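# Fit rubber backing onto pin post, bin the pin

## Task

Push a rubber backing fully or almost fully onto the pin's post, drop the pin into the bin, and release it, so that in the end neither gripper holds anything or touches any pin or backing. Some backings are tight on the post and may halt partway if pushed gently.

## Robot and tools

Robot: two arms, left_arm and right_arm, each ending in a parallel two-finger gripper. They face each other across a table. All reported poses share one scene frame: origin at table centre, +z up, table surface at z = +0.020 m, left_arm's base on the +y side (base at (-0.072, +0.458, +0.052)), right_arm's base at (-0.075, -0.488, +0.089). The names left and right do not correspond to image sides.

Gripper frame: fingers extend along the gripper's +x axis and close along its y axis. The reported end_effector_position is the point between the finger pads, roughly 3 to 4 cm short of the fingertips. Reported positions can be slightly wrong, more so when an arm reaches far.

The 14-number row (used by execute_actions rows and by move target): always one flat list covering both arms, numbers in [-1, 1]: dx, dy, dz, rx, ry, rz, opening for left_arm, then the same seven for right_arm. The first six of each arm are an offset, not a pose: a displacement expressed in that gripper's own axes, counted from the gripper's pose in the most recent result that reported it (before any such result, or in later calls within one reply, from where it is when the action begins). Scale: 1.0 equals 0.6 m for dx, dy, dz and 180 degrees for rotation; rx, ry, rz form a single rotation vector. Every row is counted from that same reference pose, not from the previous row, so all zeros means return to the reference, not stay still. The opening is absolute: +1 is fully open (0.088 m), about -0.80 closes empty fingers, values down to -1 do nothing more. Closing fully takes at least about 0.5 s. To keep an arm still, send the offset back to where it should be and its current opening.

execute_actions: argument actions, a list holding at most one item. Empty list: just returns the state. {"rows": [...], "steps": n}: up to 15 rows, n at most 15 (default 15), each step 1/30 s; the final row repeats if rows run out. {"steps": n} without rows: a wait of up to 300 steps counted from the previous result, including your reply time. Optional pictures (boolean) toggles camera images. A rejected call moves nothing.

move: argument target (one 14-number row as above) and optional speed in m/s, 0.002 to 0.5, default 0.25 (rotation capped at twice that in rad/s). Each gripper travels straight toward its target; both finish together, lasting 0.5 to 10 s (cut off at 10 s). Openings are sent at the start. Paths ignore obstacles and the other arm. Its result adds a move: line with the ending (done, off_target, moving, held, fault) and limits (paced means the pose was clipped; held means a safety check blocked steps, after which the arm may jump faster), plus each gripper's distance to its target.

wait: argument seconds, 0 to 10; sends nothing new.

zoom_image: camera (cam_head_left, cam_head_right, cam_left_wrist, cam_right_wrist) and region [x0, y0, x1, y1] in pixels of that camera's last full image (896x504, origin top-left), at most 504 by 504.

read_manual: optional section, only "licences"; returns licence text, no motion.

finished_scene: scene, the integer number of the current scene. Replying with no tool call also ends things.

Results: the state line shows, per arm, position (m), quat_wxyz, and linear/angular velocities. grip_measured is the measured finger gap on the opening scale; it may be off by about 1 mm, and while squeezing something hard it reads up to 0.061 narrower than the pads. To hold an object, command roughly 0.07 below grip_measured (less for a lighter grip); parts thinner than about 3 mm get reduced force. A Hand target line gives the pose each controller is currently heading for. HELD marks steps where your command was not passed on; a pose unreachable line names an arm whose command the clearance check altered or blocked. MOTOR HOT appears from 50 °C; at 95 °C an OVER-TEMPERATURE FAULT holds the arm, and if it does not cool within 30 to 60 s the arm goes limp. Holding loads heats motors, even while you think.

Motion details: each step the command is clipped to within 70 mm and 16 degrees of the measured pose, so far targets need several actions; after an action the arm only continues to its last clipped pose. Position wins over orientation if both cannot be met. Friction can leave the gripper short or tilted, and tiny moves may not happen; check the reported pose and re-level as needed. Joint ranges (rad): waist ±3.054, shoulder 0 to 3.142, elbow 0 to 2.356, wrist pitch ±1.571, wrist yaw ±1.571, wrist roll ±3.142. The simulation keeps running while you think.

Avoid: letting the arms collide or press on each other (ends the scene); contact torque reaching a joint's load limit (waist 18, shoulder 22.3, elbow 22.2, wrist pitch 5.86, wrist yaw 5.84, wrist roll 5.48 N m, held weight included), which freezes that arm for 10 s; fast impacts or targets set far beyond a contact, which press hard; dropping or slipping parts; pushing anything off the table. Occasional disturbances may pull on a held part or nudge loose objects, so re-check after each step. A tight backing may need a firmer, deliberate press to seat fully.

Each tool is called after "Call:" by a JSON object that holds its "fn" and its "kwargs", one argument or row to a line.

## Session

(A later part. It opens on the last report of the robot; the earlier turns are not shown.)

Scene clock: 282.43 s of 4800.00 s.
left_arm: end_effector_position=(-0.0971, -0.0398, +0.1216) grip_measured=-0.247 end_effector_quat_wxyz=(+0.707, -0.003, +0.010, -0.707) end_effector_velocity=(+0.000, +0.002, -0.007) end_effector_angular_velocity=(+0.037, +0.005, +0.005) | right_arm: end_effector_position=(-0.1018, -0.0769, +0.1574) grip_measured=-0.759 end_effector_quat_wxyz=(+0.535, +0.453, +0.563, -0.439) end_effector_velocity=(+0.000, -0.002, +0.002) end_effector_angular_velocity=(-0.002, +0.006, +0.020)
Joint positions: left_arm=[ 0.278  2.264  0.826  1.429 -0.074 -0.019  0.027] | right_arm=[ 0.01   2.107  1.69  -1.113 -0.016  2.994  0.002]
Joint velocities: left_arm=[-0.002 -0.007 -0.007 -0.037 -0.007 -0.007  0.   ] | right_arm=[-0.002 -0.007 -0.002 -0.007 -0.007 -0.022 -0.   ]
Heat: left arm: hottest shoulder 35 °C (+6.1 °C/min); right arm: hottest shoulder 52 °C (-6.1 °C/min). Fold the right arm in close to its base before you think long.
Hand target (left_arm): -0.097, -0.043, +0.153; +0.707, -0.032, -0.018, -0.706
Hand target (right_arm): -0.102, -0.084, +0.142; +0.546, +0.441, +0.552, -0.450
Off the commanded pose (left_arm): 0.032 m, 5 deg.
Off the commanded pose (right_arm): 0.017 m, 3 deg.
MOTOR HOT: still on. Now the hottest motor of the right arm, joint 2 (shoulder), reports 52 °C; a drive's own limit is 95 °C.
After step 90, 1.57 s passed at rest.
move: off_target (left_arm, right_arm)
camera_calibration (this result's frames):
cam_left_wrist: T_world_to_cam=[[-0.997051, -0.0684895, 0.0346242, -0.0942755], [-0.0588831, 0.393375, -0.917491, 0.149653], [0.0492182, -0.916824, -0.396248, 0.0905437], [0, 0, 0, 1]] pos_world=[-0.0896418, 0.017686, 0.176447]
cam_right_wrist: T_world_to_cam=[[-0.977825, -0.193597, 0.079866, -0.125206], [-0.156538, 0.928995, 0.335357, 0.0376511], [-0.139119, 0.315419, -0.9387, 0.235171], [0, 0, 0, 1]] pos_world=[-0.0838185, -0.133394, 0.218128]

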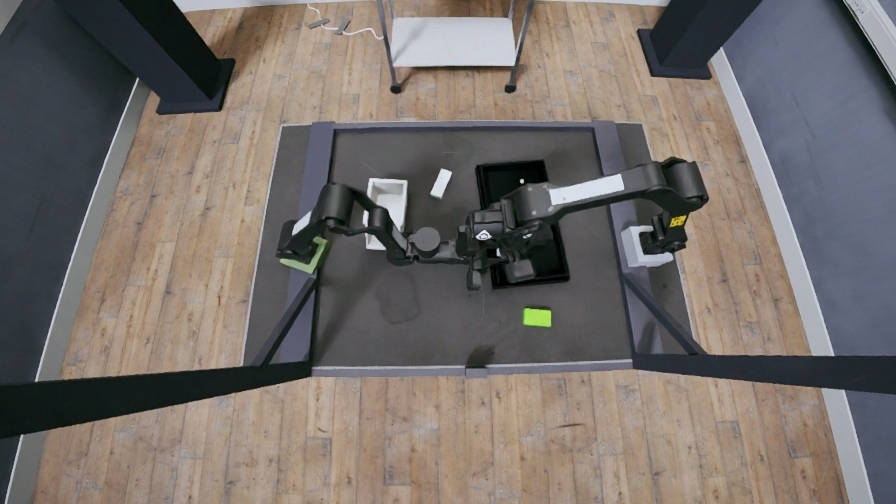

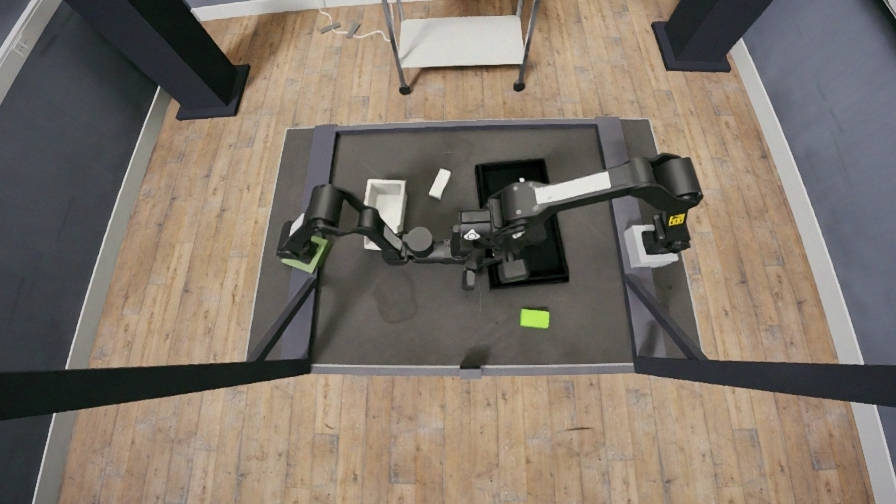

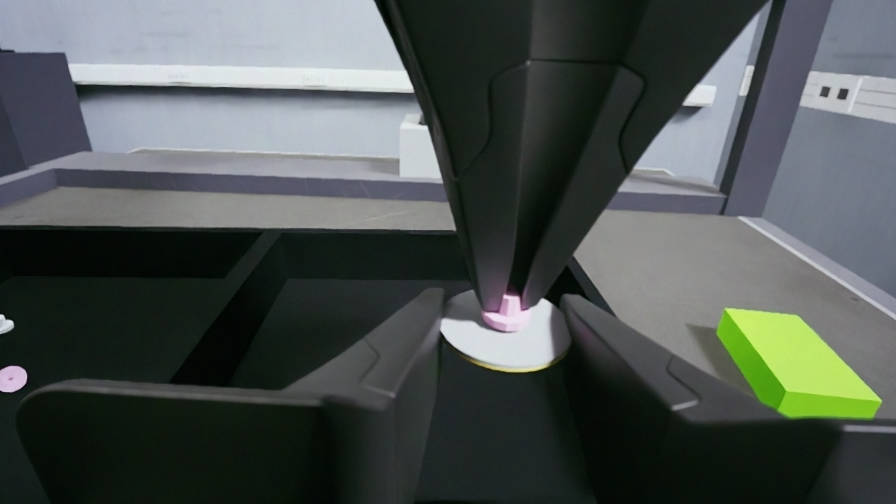

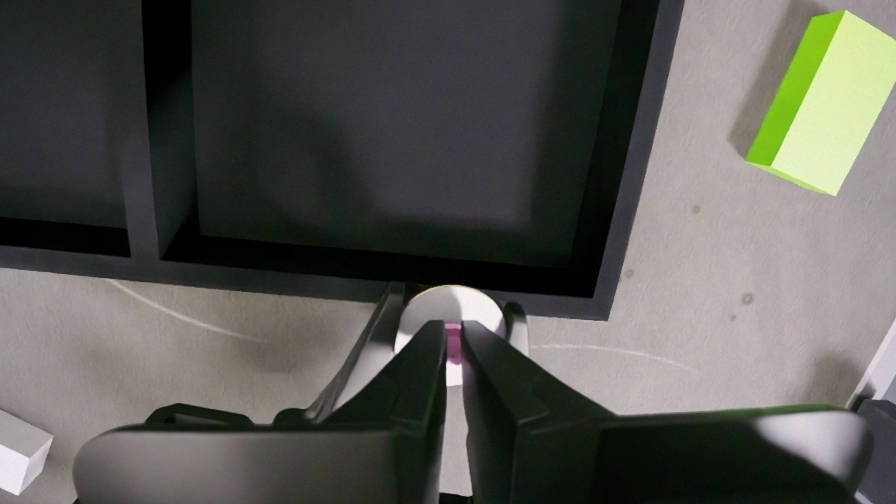

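Looks seated. Relax, release, lift right.

Call:
{"fn": "execute_actions", "kwargs": {
  "actions": [
    {"rows":[[0,0,0.04,0,-0.02,0,-0.36,0.02,0,0.005,0,0,0,-0.9],[0,0,0.03,0,-0.01,0,-0.36,0.015,0,0.003,0,0,0,-0.9],[0,0,0.02,0,-0.01,0,-0.36,0.01,0,0,0,0,0,-0.9],[0,0,0.01,0,0,0,-0.36,0,0,0,0,0,0,-0.9],[0,0,0,0,0,0,-0.36,0,0,0,0,0,0,-0.9],[0,0,0,0,0,0,-0.36,0,0,0,0,0,0,-0.9],[0,0,0,0,0,0,-0.36,0,0,0,0,0,0,-0.9],[0,0,0,0,0,0,-0.36,0,0,0,0,0,0,-0.66]],"steps":15}
  ],
  "pictures": false
}}

Call:
{"fn": "move", "kwargs": {
  "target": [0,0,0,0,0,0,-0.36,-0.08,0,0.01,0,0,0,-0.66],
  "speed": 0.1
}}

Call:
{"fn": "zoom_image", "kwargs": {
  "camera": "cam_left_wrist",
  "region": [430,250,580,380]
}}

Call:
{"fn": "zoom_image", "kwargs": {
  "camera": "cam_right_wrist",
  "region": [380,220,520,340]
}}

Scene clock: 288.77 s of 4800.00 s.
left_arm: end_effector_position=(-0.0970, -0.0380, +0.1178) grip_measured=-0.247 end_effector_quat_wxyz=(+0.707, +0.002, +0.015, -0.707) end_effector_velocity=(+0.002, +0.001, +0.002) end_effector_angular_velocity=(-0.007, +0.007, +0.020) | right_arm: end_effector_position=(-0.1016, -0.0759, +0.1582) grip_measured=-0.687 end_effector_quat_wxyz=(+0.533, +0.455, +0.564, -0.437) end_effector_velocity=(-0.000, -0.001, +0.002) end_effector_angular_velocity=(-0.003, +0.007, +0.005)
Joint positions: left_arm=[ 0.278  2.264  0.818  1.421 -0.074 -0.019  0.027] | right_arm=[ 0.009  2.104  1.689 -1.108 -0.016  2.994  0.005]
Joint velocities: left_arm=[-0.002 -0.002 -0.002  0.007 -0.022 -0.007  0.   ] | right_arm=[-0.002 -0.002  0.002 -0.007 -0.007 -0.007  0.009]
Heat: left arm: hottest shoulder 38 °C (+9.1 °C/min); right arm: hottest shoulder 51 °C (-6.0 °C/min). Fold the right arm in close to its base before you think long.
Hand target (left_arm): -0.097, -0.040, +0.122; +0.708, -0.003, +0.010, -0.707
Hand target (right_arm): -0.102, -0.077, +0.157; +0.535, +0.453, +0.563, -0.439
Off the commanded pose (left_arm): 0.004 m, 1 deg.
Off the commanded pose (right_arm): 0.001 m, 0 deg.
MOTOR HOT: still on. Now the hottest motor of the right arm, joint 2 (shoulder), reports 51 °C; a drive's own limit is 95 °C.
Steps of this call (steps 1 to 90: nothing new was sent; then 2.83 s passed at rest; steps 91 to 105: all 15 steps of this action). Readings (end_effector_position):
91: left_arm (-0.0971, -0.0393, +0.1213) | right_arm (-0.1018, -0.0765, +0.1567)
92: left_arm (-0.0970, -0.0386, +0.1204) | right_arm (-0.1017, -0.0759, +0.1565)
94: left_arm (-0.0970, -0.0381, +0.1187) | right_arm (-0.1017, -0.0754, +0.1565)
98: left_arm (-0.0970, -0.0380, +0.1178) | right_arm (-0.1016, -0.0758, +0.1576)
105: the state above

Scene clock: 289.97 s of 4800.00 s.
left_arm: end_effector_position=(-0.0968, -0.0381, +0.1178) grip_measured=-0.247 end_effector_quat_wxyz=(+0.708, +0.002, +0.015, -0.706) end_effector_velocity=(+0.000, +0.000, -0.001) end_effector_angular_velocity=(+0.007, +0.022, -0.004) | right_arm: end_effector_position=(-0.1007, -0.0856, +0.2002) grip_measured=-0.662 end_effector_quat_wxyz=(+0.536, +0.451, +0.561, -0.441) end_effector_velocity=(-0.000, -0.001, +0.007) end_effector_angular_velocity=(+0.002, +0.007, +0.005)
Joint positions: left_arm=[ 0.278  2.264  0.818  1.421 -0.074 -0.019  0.027] | right_arm=[ 0.008  2.059  1.789 -1.267 -0.016  2.992  0.007]
Joint velocities: left_arm=[ 0.002 -0.002 -0.002 -0.007  0.007 -0.022 -0.   ] | right_arm=[-0.002 -0.007  0.017 -0.022 -0.007 -0.007 -0.   ]
Heat: left arm: hottest shoulder 38 °C (+9.0 °C/min); right arm: hottest shoulder 51 °C (-6.0 °C/min). Fold the right arm in close to its base before you think long.
Hand target (left_arm): -0.097, -0.038, +0.118; +0.708, +0.002, +0.015, -0.706
Hand target (right_arm): -0.100, -0.084, +0.206; +0.533, +0.454, +0.564, -0.437
Off the commanded pose (left_arm): 0.000 m, 0 deg.
Off the commanded pose (right_arm): 0.006 m, 1 deg.
MOTOR HOT: still on. Now the hottest motor of the right arm, joint 2 (shoulder), reports 51 °C; a drive's own limit is 95 °C.
move: done
camera_calibration (this result's frames):
cam_left_wrist: T_world_to_cam=[[-0.99706, -0.0693556, 0.0325705, -0.0935038], [-0.0580658, 0.406576, -0.91177, 0.145487], [0.049994, -0.910981, -0.409408, 0.0924904], [0, 0, 0, 1]] pos_world=[-0.089405, 0.0186203, 0.173563]
cam_right_wrist: T_world_to_cam=[[-0.977936, -0.192644, 0.0808107, -0.129329], [-0.156335, 0.93145, 0.328574, 0.03313], [-0.138569, 0.30869, -0.941015, 0.27822], [0, 0, 0, 1]] pos_world=[-0.0827436, -0.141657, 0.261374]

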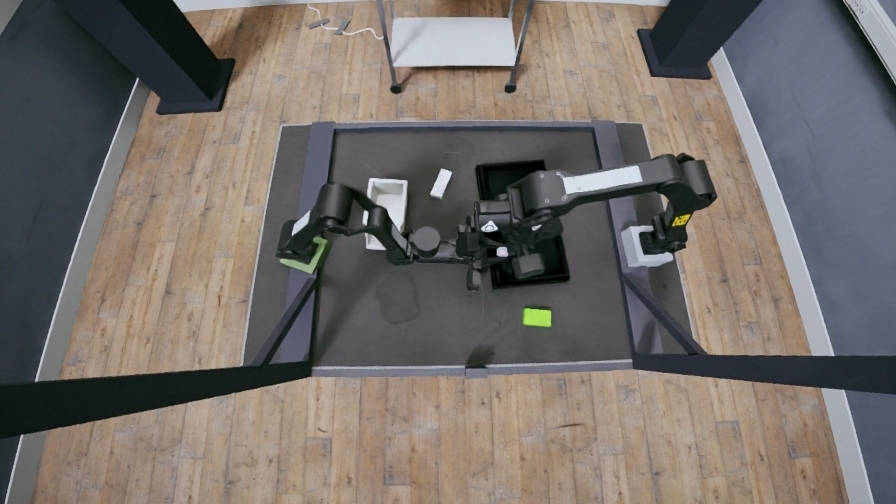

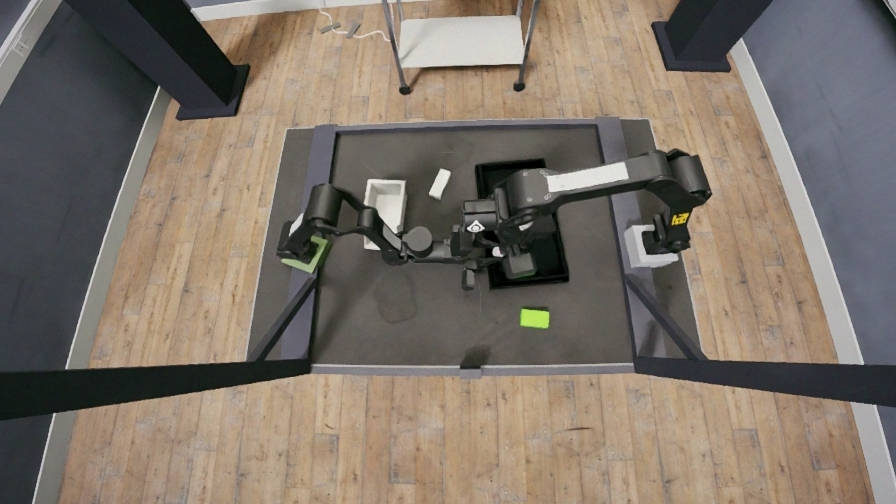

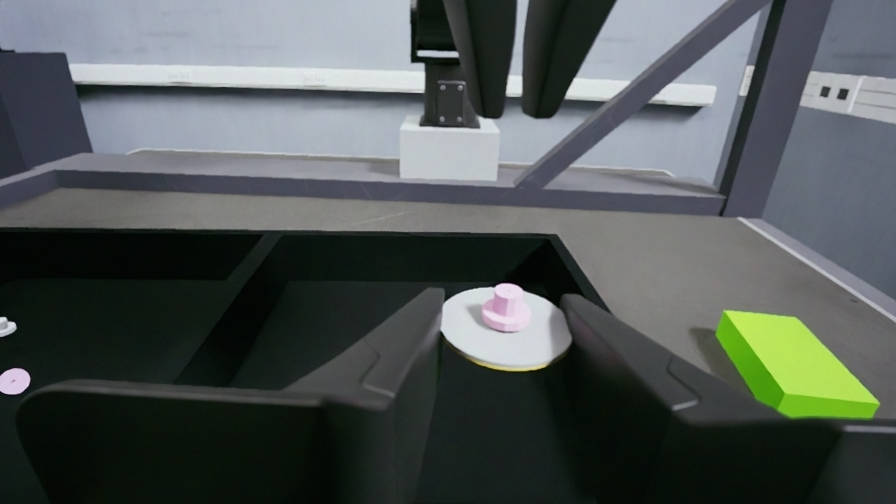

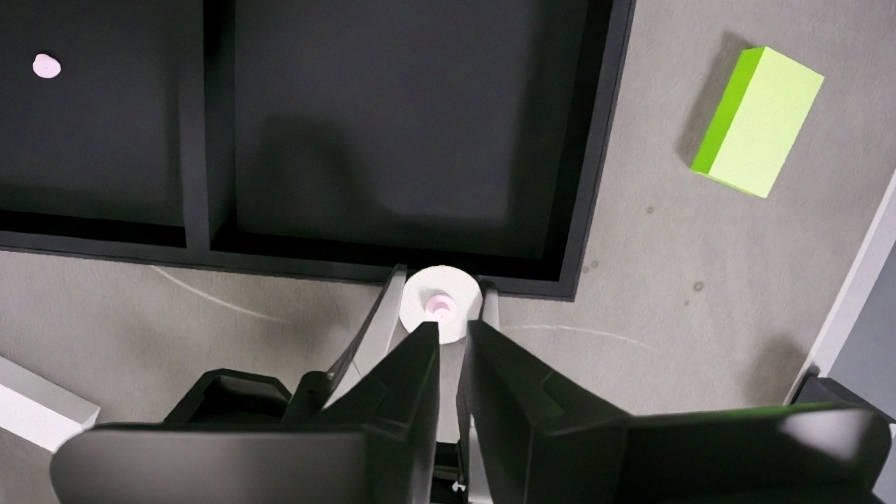

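Region (430, 250, 580, 380) of cam_left_wrist's 896x504 image, scaled by 3.360, with more detail than that image has; it fills the top 437 rows of this view, and the rest is white.

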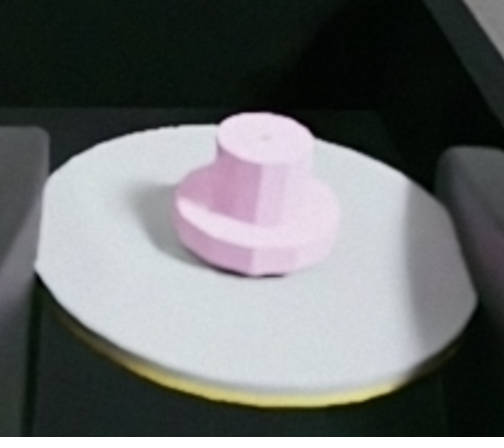

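Region (380, 220, 520, 340) of cam_right_wrist's 896x504 image, scaled by 3.600, with more detail than that image has; it fills the top 432 rows of this view, and the rest is white.

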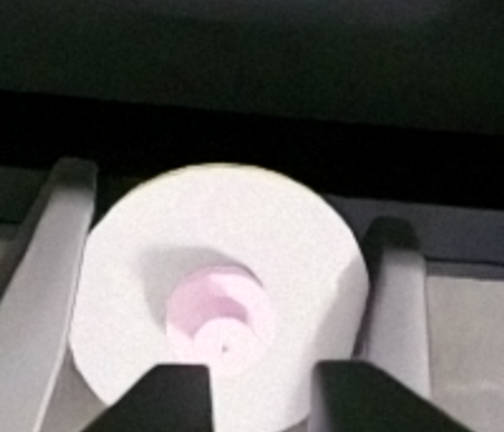

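Call:
{"fn": "move", "kwargs": {
  "target": [-0.05,0,0.04,0,0,0,-0.36,0,0,0.3,0,0,0,-0.66],
  "speed": 0.3
}}

Call:
{"fn": "move", "kwargs": {
  "target": [-0.365,0.178,0.1,0,0.49,0,-0.36,0,0,0,0,0,0,-0.66],
  "speed": 0.35
}}

Scene clock: 298.40 s of 4800.00 s.
left_arm: end_effector_position=(-0.0958, -0.0103, +0.1386) grip_measured=-0.247 end_effector_quat_wxyz=(+0.707, +0.004, +0.016, -0.707) end_effector_velocity=(-0.002, +0.002, -0.003) end_effector_angular_velocity=(+0.012, +0.007, -0.010) | right_arm: end_effector_position=(-0.0654, -0.2590, +0.1939) grip_measured=-0.662 end_effector_quat_wxyz=(+0.537, +0.452, +0.561, -0.439) end_effector_velocity=(+0.003, -0.005, +0.000) end_effector_angular_velocity=(-0.003, -0.007, -0.000)
Joint positions: left_arm=[ 0.275  2.127  0.688  1.41  -0.077 -0.019  0.027] | right_arm=[-0.103  1.392  0.99  -1.135 -0.016  2.881  0.007]
Joint velocities: left_arm=[-0.002 -0.002 -0.007 -0.007  0.007 -0.007  0.   ] | right_arm=[-0.007 -0.017 -0.012 -0.007  0.007 -0.007 -0.   ]
Heat: left arm: hottest shoulder 37 °C (+8.0 °C/min); right arm: hottest shoulder 52 °C (-6.0 °C/min). Fold the right arm in close to its base before you think long.
Hand target (left_arm): -0.096, -0.008, +0.142; +0.707, +0.002, +0.015, -0.707
Hand target (right_arm): -0.065, -0.262, +0.193; +0.537, +0.451, +0.561, -0.441
Off the commanded pose (left_arm): 0.004 m, 0 deg.
Off the commanded pose (right_arm): 0.003 m, 0 deg.
MOTOR HOT: still on. Now the hottest motor of the right arm, joint 2 (shoulder), reports 52 °C; a drive's own limit is 95 °C.
After step 90, 4.20 s passed at rest.
move: done
camera_calibration (this result's frames):
cam_left_wrist: T_world_to_cam=[[-0.997099, -0.0691091, 0.0319004, -0.0911727], [-0.0575618, 0.410405, -0.910085, 0.15304], [0.049803, -0.909281, -0.413192, 0.126711], [0, 0, 0, 1]] pos_world=[-0.0884096, 0.0461069, 0.194544]
cam_right_wrist: T_world_to_cam=[[-0.978143, -0.193095, 0.0771376, -0.127142], [-0.157748, 0.930807, 0.329717, 0.201773], [-0.135467, 0.310342, -0.940923, 0.331278], [0, 0, 0, 1]] pos_world=[-0.0476565, -0.315172, 0.254987]

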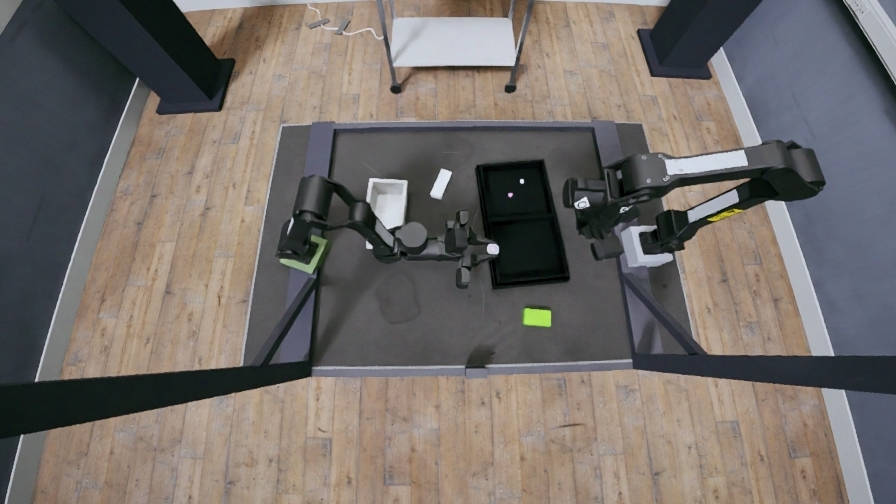

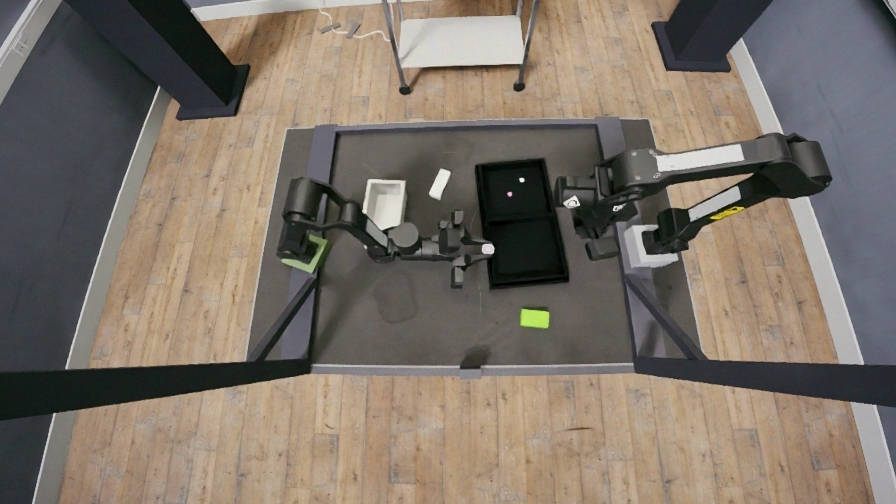

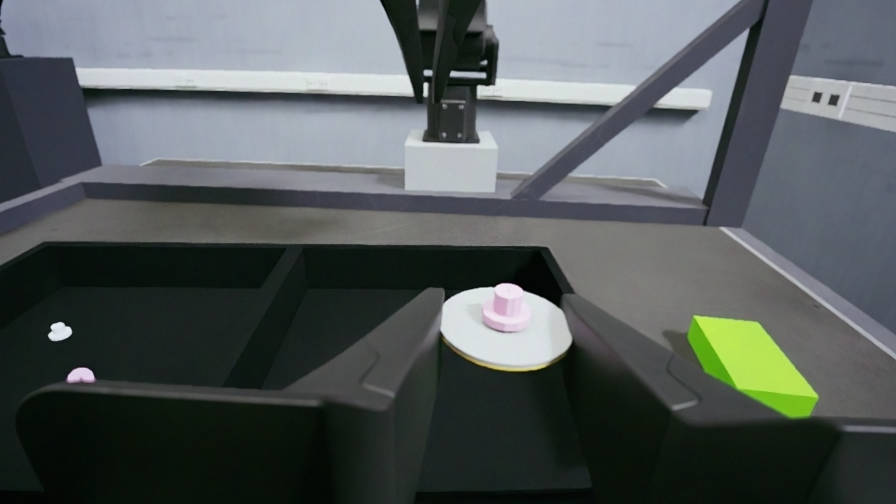

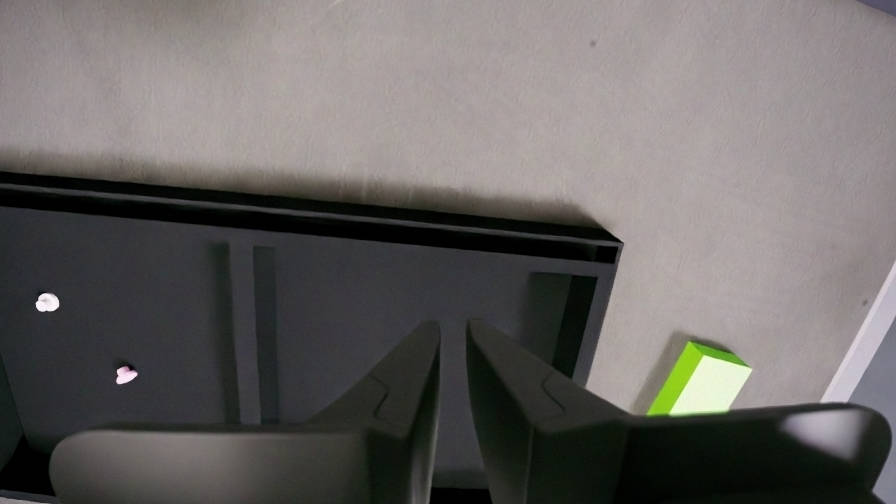

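Scene clock: 301.17 s of 4800.00 s.
left_arm: end_effector_position=(+0.0103, +0.2110, +0.2015) grip_measured=-0.247 end_effector_quat_wxyz=(+0.498, +0.495, +0.503, -0.503) end_effector_velocity=(-0.000, +0.002, +0.004) end_effector_angular_velocity=(+0.010, -0.004, +0.020) | right_arm: end_effector_position=(-0.0654, -0.2590, +0.1939) grip_measured=-0.662 end_effector_quat_wxyz=(+0.537, +0.452, +0.561, -0.439) end_effector_velocity=(-0.000, +0.001, -0.000) end_effector_angular_velocity=(+0.008, +0.007, +0.005)
Joint positions: left_arm=[ 0.679  1.526  1.288 -1.333  0.014  0.325  0.027] | right_arm=[-0.103  1.392  0.99  -1.135 -0.016  2.881  0.007]
Joint velocities: left_arm=[-0.002 -0.002  0.012 -0.022 -0.007 -0.022 -0.   ] | right_arm=[-0.002 -0.002 -0.002  0.007 -0.007 -0.007 -0.   ]
Heat: left arm: hottest shoulder 37 °C (+8.1 °C/min); right arm: hottest shoulder 51 °C (-8.1 °C/min). Fold the right arm in close to its base before you think long.
Hand target (left_arm): +0.012, +0.209, +0.203; +0.498, +0.497, +0.502, -0.503
Hand target (right_arm): -0.065, -0.259, +0.194; +0.537, +0.452, +0.561, -0.439
Off the commanded pose (left_arm): 0.004 m, 0 deg.
Off the commanded pose (right_arm): 0.000 m, 0 deg.
MOTOR HOT: still on. Now the hottest motor of the right arm, joint 2 (shoulder), reports 51 °C; a drive's own limit is 95 °C.
move: done
camera_calibration (this result's frames):
cam_left_wrist: T_world_to_cam=[[-0.998339, -0.0204236, -0.0538804, 0.0348885], [-0.0395023, 0.923346, 0.381931, -0.243155], [0.0419498, 0.383425, -0.922619, 0.178695], [0, 0, 0, 1]] pos_world=[0.0177291, 0.156713, 0.259616]
cam_right_wrist: T_world_to_cam=[[-0.978143, -0.193095, 0.0771376, -0.127142], [-0.157748, 0.930807, 0.329717, 0.201773], [-0.135467, 0.310342, -0.940923, 0.331278], [0, 0, 0, 1]] pos_world=[-0.0476565, -0.315172, 0.254987]

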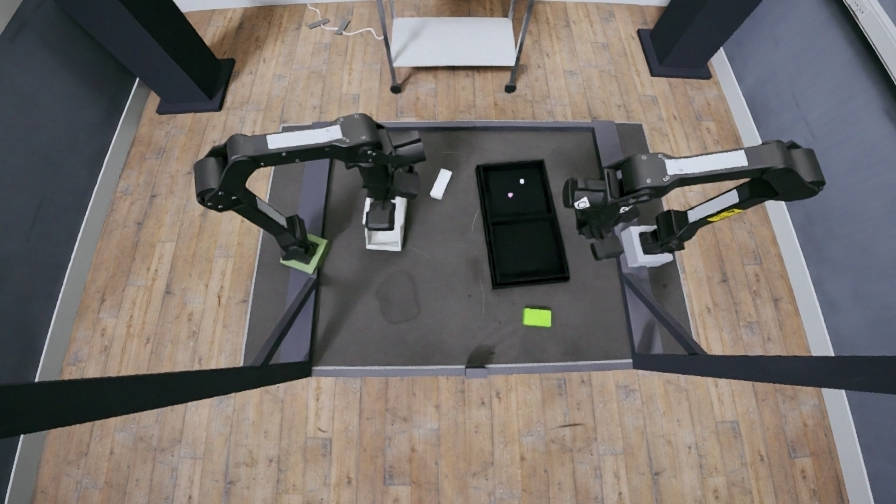

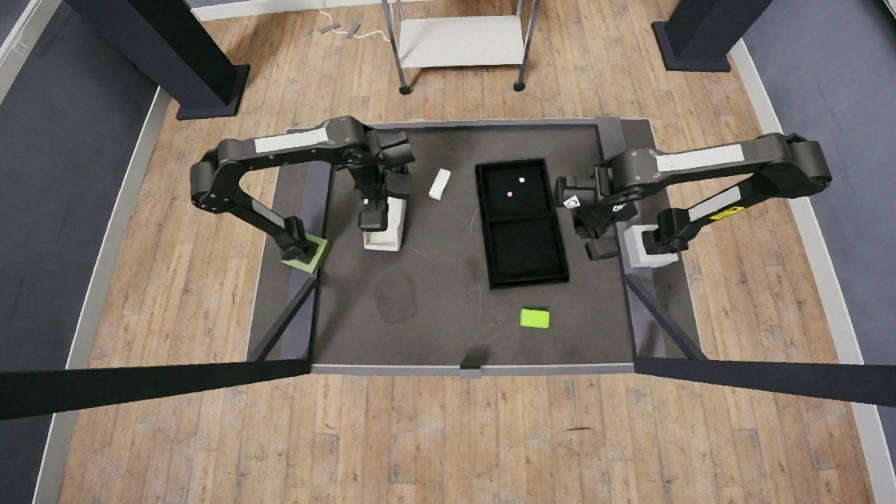

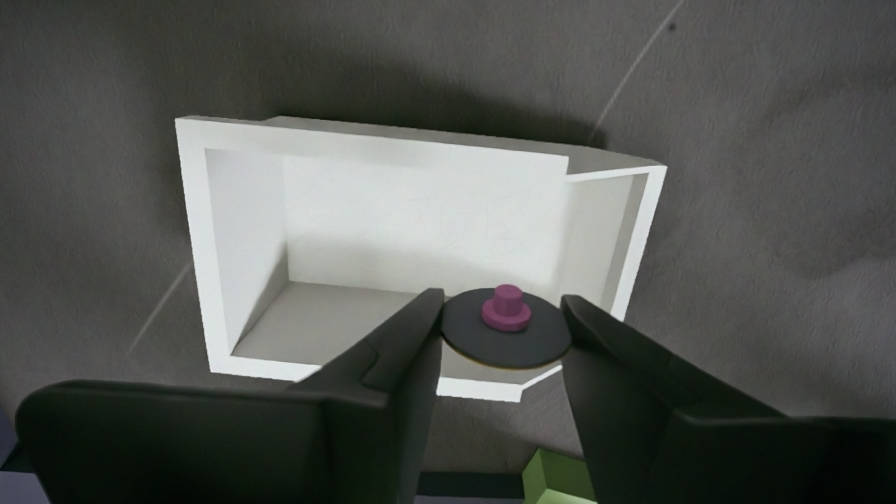

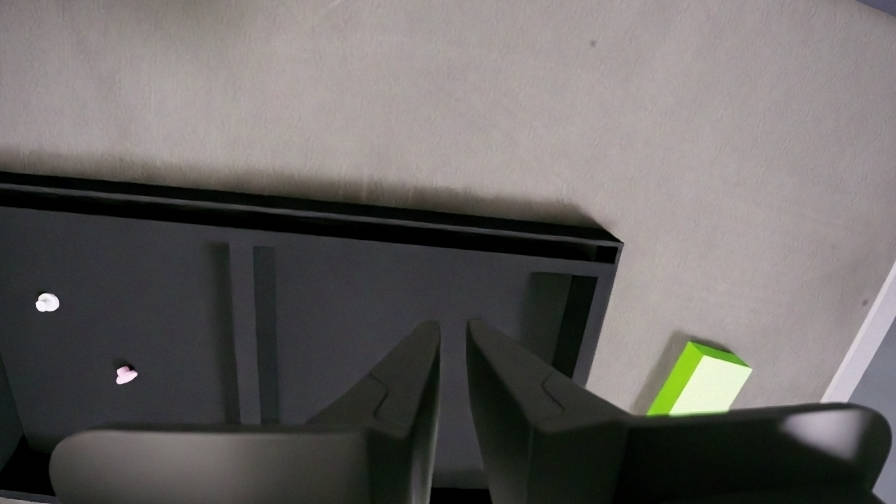

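Call:
{"fn": "execute_actions", "kwargs": {
  "actions": []
}}

Call:
{"fn": "move", "kwargs": {
  "target": [0.1,0.025,0,0,0,0,-0.36,0,0,0,0,0,0,-0.66],
  "speed": 0.1
}}

Scene clock: 306.60 s of 4800.00 s.
left_arm: end_effector_position=(+0.0102, +0.2113, +0.2016) grip_measured=-0.247 end_effector_quat_wxyz=(+0.498, +0.496, +0.504, -0.503) end_effector_velocity=(-0.000, +0.005, -0.001) end_effector_angular_velocity=(+0.028, +0.002, +0.010) | right_arm: end_effector_position=(-0.0654, -0.2590, +0.1939) grip_measured=-0.662 end_effector_quat_wxyz=(+0.537, +0.452, +0.561, -0.439) end_effector_velocity=(-0.001, -0.002, -0.000) end_effector_angular_velocity=(-0.007, +0.007, +0.005)
Joint positions: left_arm=[ 0.679  1.527  1.289 -1.336  0.013  0.326  0.027] | right_arm=[-0.103  1.392  0.99  -1.135 -0.016  2.881  0.007]
Joint velocities: left_arm=[ 0.002  0.002 -0.002 -0.022 -0.007 -0.007 -0.   ] | right_arm=[-0.002 -0.002 -0.002 -0.007 -0.007 -0.007 -0.   ]
Heat: left arm: hottest shoulder 36 °C (+7.1 °C/min); right arm: hottest shoulder 49 °C (-10.2 °C/min). Fold the right arm in close to its base before you think long.
Hand target (left_arm): +0.012, +0.209, +0.203; +0.498, +0.497, +0.502, -0.503
Hand target (right_arm): -0.065, -0.259, +0.194; +0.537, +0.452, +0.561, -0.439
Off the commanded pose (left_arm): 0.005 m, 0 deg.
Off the commanded pose (right_arm): 0.000 m, 0 deg.
MOTOR HOT: still on. Now the hottest motor of the right arm, joint 2 (shoulder), reports 49 °C; a drive's own limit is 95 °C.
Steps of this call (steps 1 to 90: nothing new was sent; then 2.43 s passed at rest). Readings (end_effector_position):
1: left_arm (+0.0102, +0.2110, +0.2015) | right_arm (-0.0654, -0.2590, +0.1939)
2: left_arm (+0.0102, +0.2111, +0.2015) | right_arm (-0.0654, -0.2590, +0.1939)
4: left_arm (+0.0103, +0.2111, +0.2015) | right_arm (-0.0654, -0.2590, +0.1939)
8: left_arm (+0.0102, +0.2112, +0.2016) | right_arm (-0.0654, -0.2590, +0.1939)
90: the state above
camera_calibration (this result's frames):
cam_left_wrist: T_world_to_cam=[[-0.998374, -0.0195388, -0.0535516, 0.0346057], [-0.038654, 0.922503, 0.38405, -0.243733], [0.0418976, 0.385495, -0.921758, 0.178069], [0, 0, 0, 1]] pos_world=[0.0176675, 0.156876, 0.259595]
cam_right_wrist: T_world_to_cam=[[-0.978143, -0.193095, 0.0771376, -0.127142], [-0.157748, 0.930807, 0.329717, 0.201773], [-0.135467, 0.310342, -0.940923, 0.331278], [0, 0, 0, 1]] pos_world=[-0.0476565, -0.315172, 0.254987]

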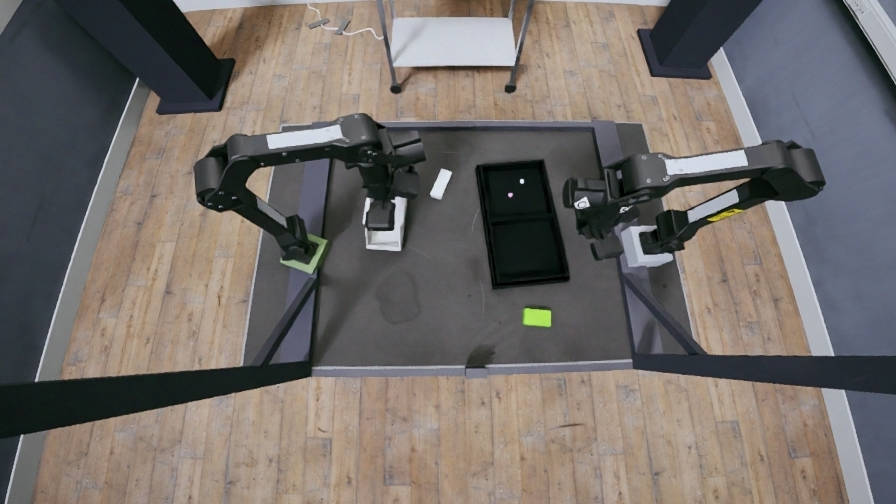

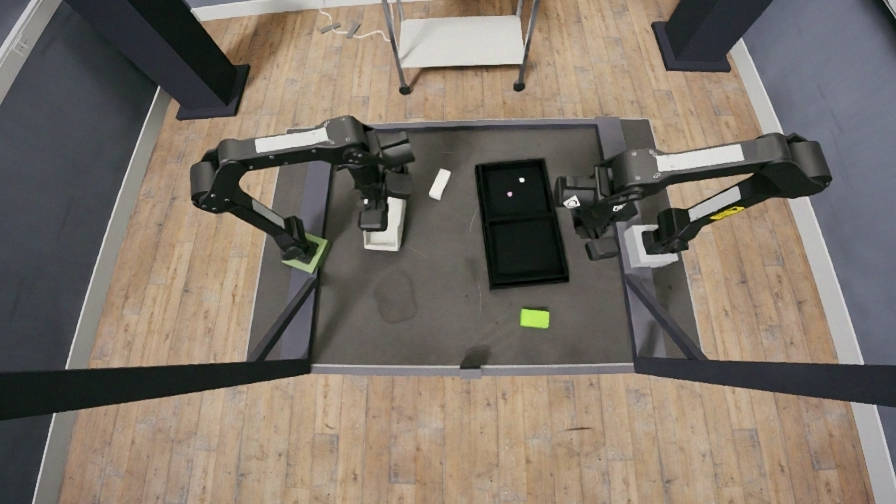

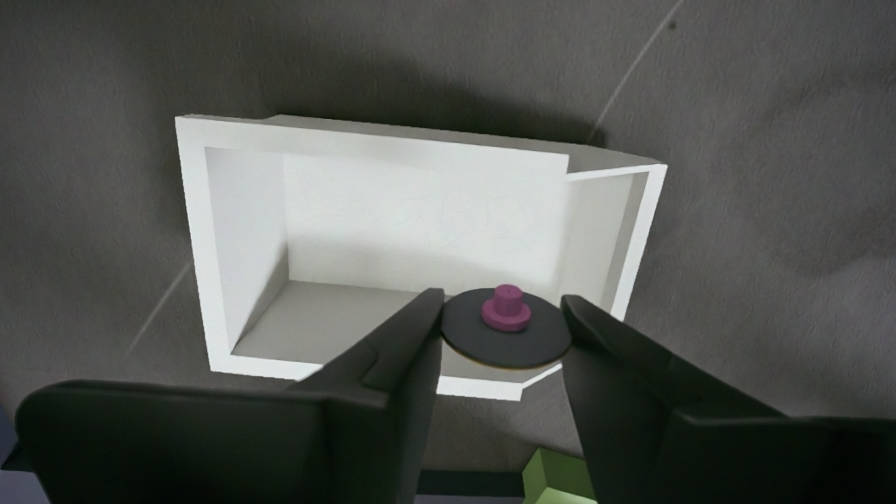

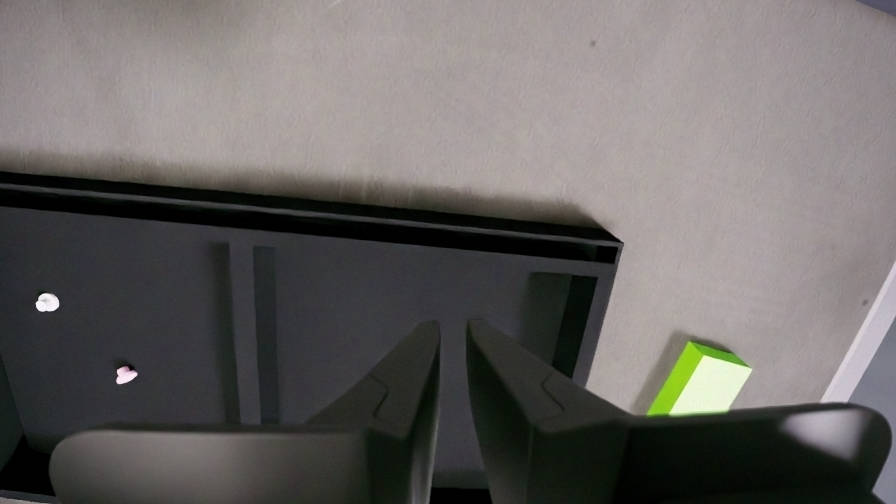

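Scene clock: 307.63 s of 4800.00 s.
left_arm: end_effector_position=(+0.0242, +0.2081, +0.1469) grip_measured=-0.247 end_effector_quat_wxyz=(+0.504, +0.492, +0.499, -0.505) end_effector_velocity=(+0.001, +0.001, -0.001) end_effector_angular_velocity=(+0.000, -0.008, +0.010) | right_arm: end_effector_position=(-0.0654, -0.2590, +0.1939) grip_measured=-0.662 end_effector_quat_wxyz=(+0.537, +0.452, +0.561, -0.439) end_effector_velocity=(-0.000, +0.002, +0.001) end_effector_angular_velocity=(+0.013, +0.006, +0.005)
Joint positions: left_arm=[ 0.725  1.565  1.108 -1.1    0.013  0.369  0.027] | right_arm=[-0.103  1.392  0.99  -1.135 -0.016  2.881  0.007]
Joint velocities: left_arm=[ 0.002 -0.002 -0.007  0.007 -0.007 -0.007 -0.   ] | right_arm=[-0.002 -0.002  0.002  0.007 -0.007 -0.007 -0.001]
Heat: left arm: hottest shoulder 36 °C (+7.0 °C/min); right arm: hottest shoulder 48 °C (-11.0 °C/min). Fold the right arm in close to its base before you think long.
Hand target (left_arm): +0.024, +0.211, +0.141; +0.497, +0.495, +0.504, -0.503
Hand target (right_arm): -0.065, -0.259, +0.194; +0.537, +0.452, +0.561, -0.439
Off the commanded pose (left_arm): 0.006 m, 1 deg.
Off the commanded pose (right_arm): 0.000 m, 0 deg.
MOTOR HOT: still on. Now the hottest motor of the right arm, joint 2 (shoulder), reports 48 °C; a drive's own limit is 95 °C.
move: done
camera_calibration (this result's frames):
cam_left_wrist: T_world_to_cam=[[-0.997976, -0.0231019, -0.0592497, 0.0471848], [-0.0434052, 0.928367, 0.36912, -0.218156], [0.0464781, 0.370945, -0.927491, 0.132019], [0, 0, 0, 1]] pos_world=[0.0314842, 0.154647, 0.205768]
cam_right_wrist: T_world_to_cam=[[-0.978143, -0.193095, 0.0771376, -0.127142], [-0.157748, 0.930807, 0.329717, 0.201773], [-0.135467, 0.310342, -0.940923, 0.331278], [0, 0, 0, 1]] pos_world=[-0.0476565, -0.315172, 0.254987]

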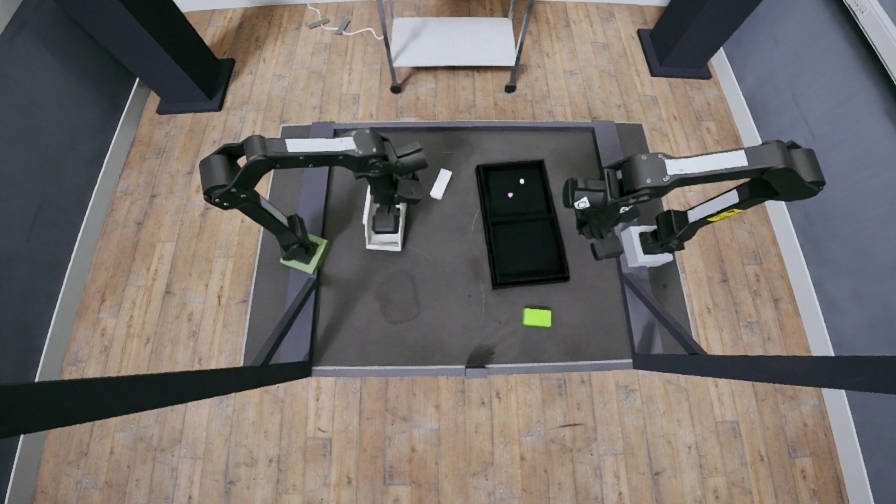

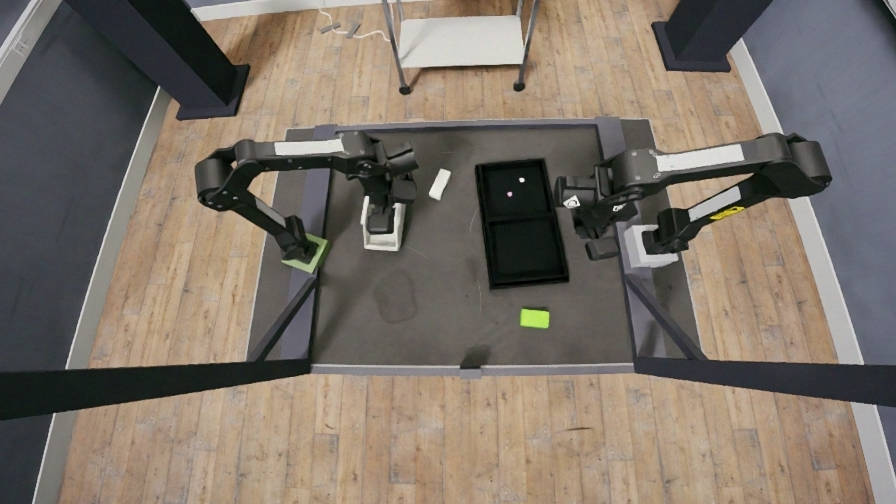

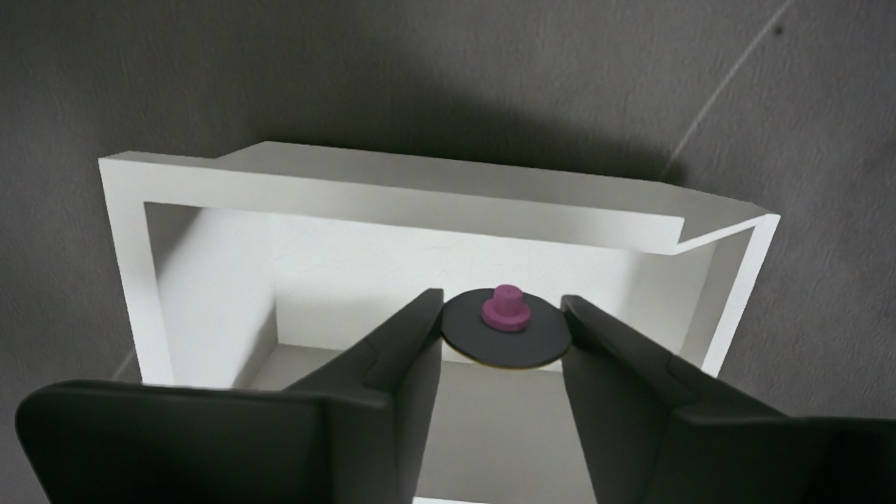

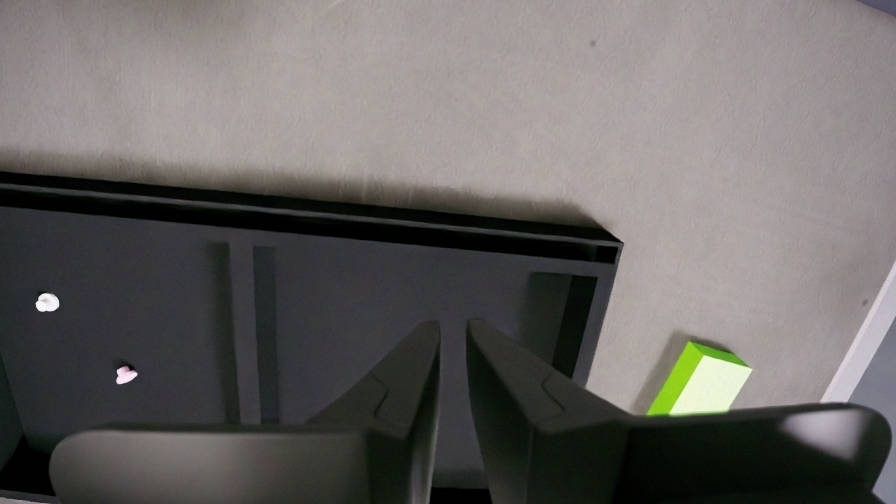

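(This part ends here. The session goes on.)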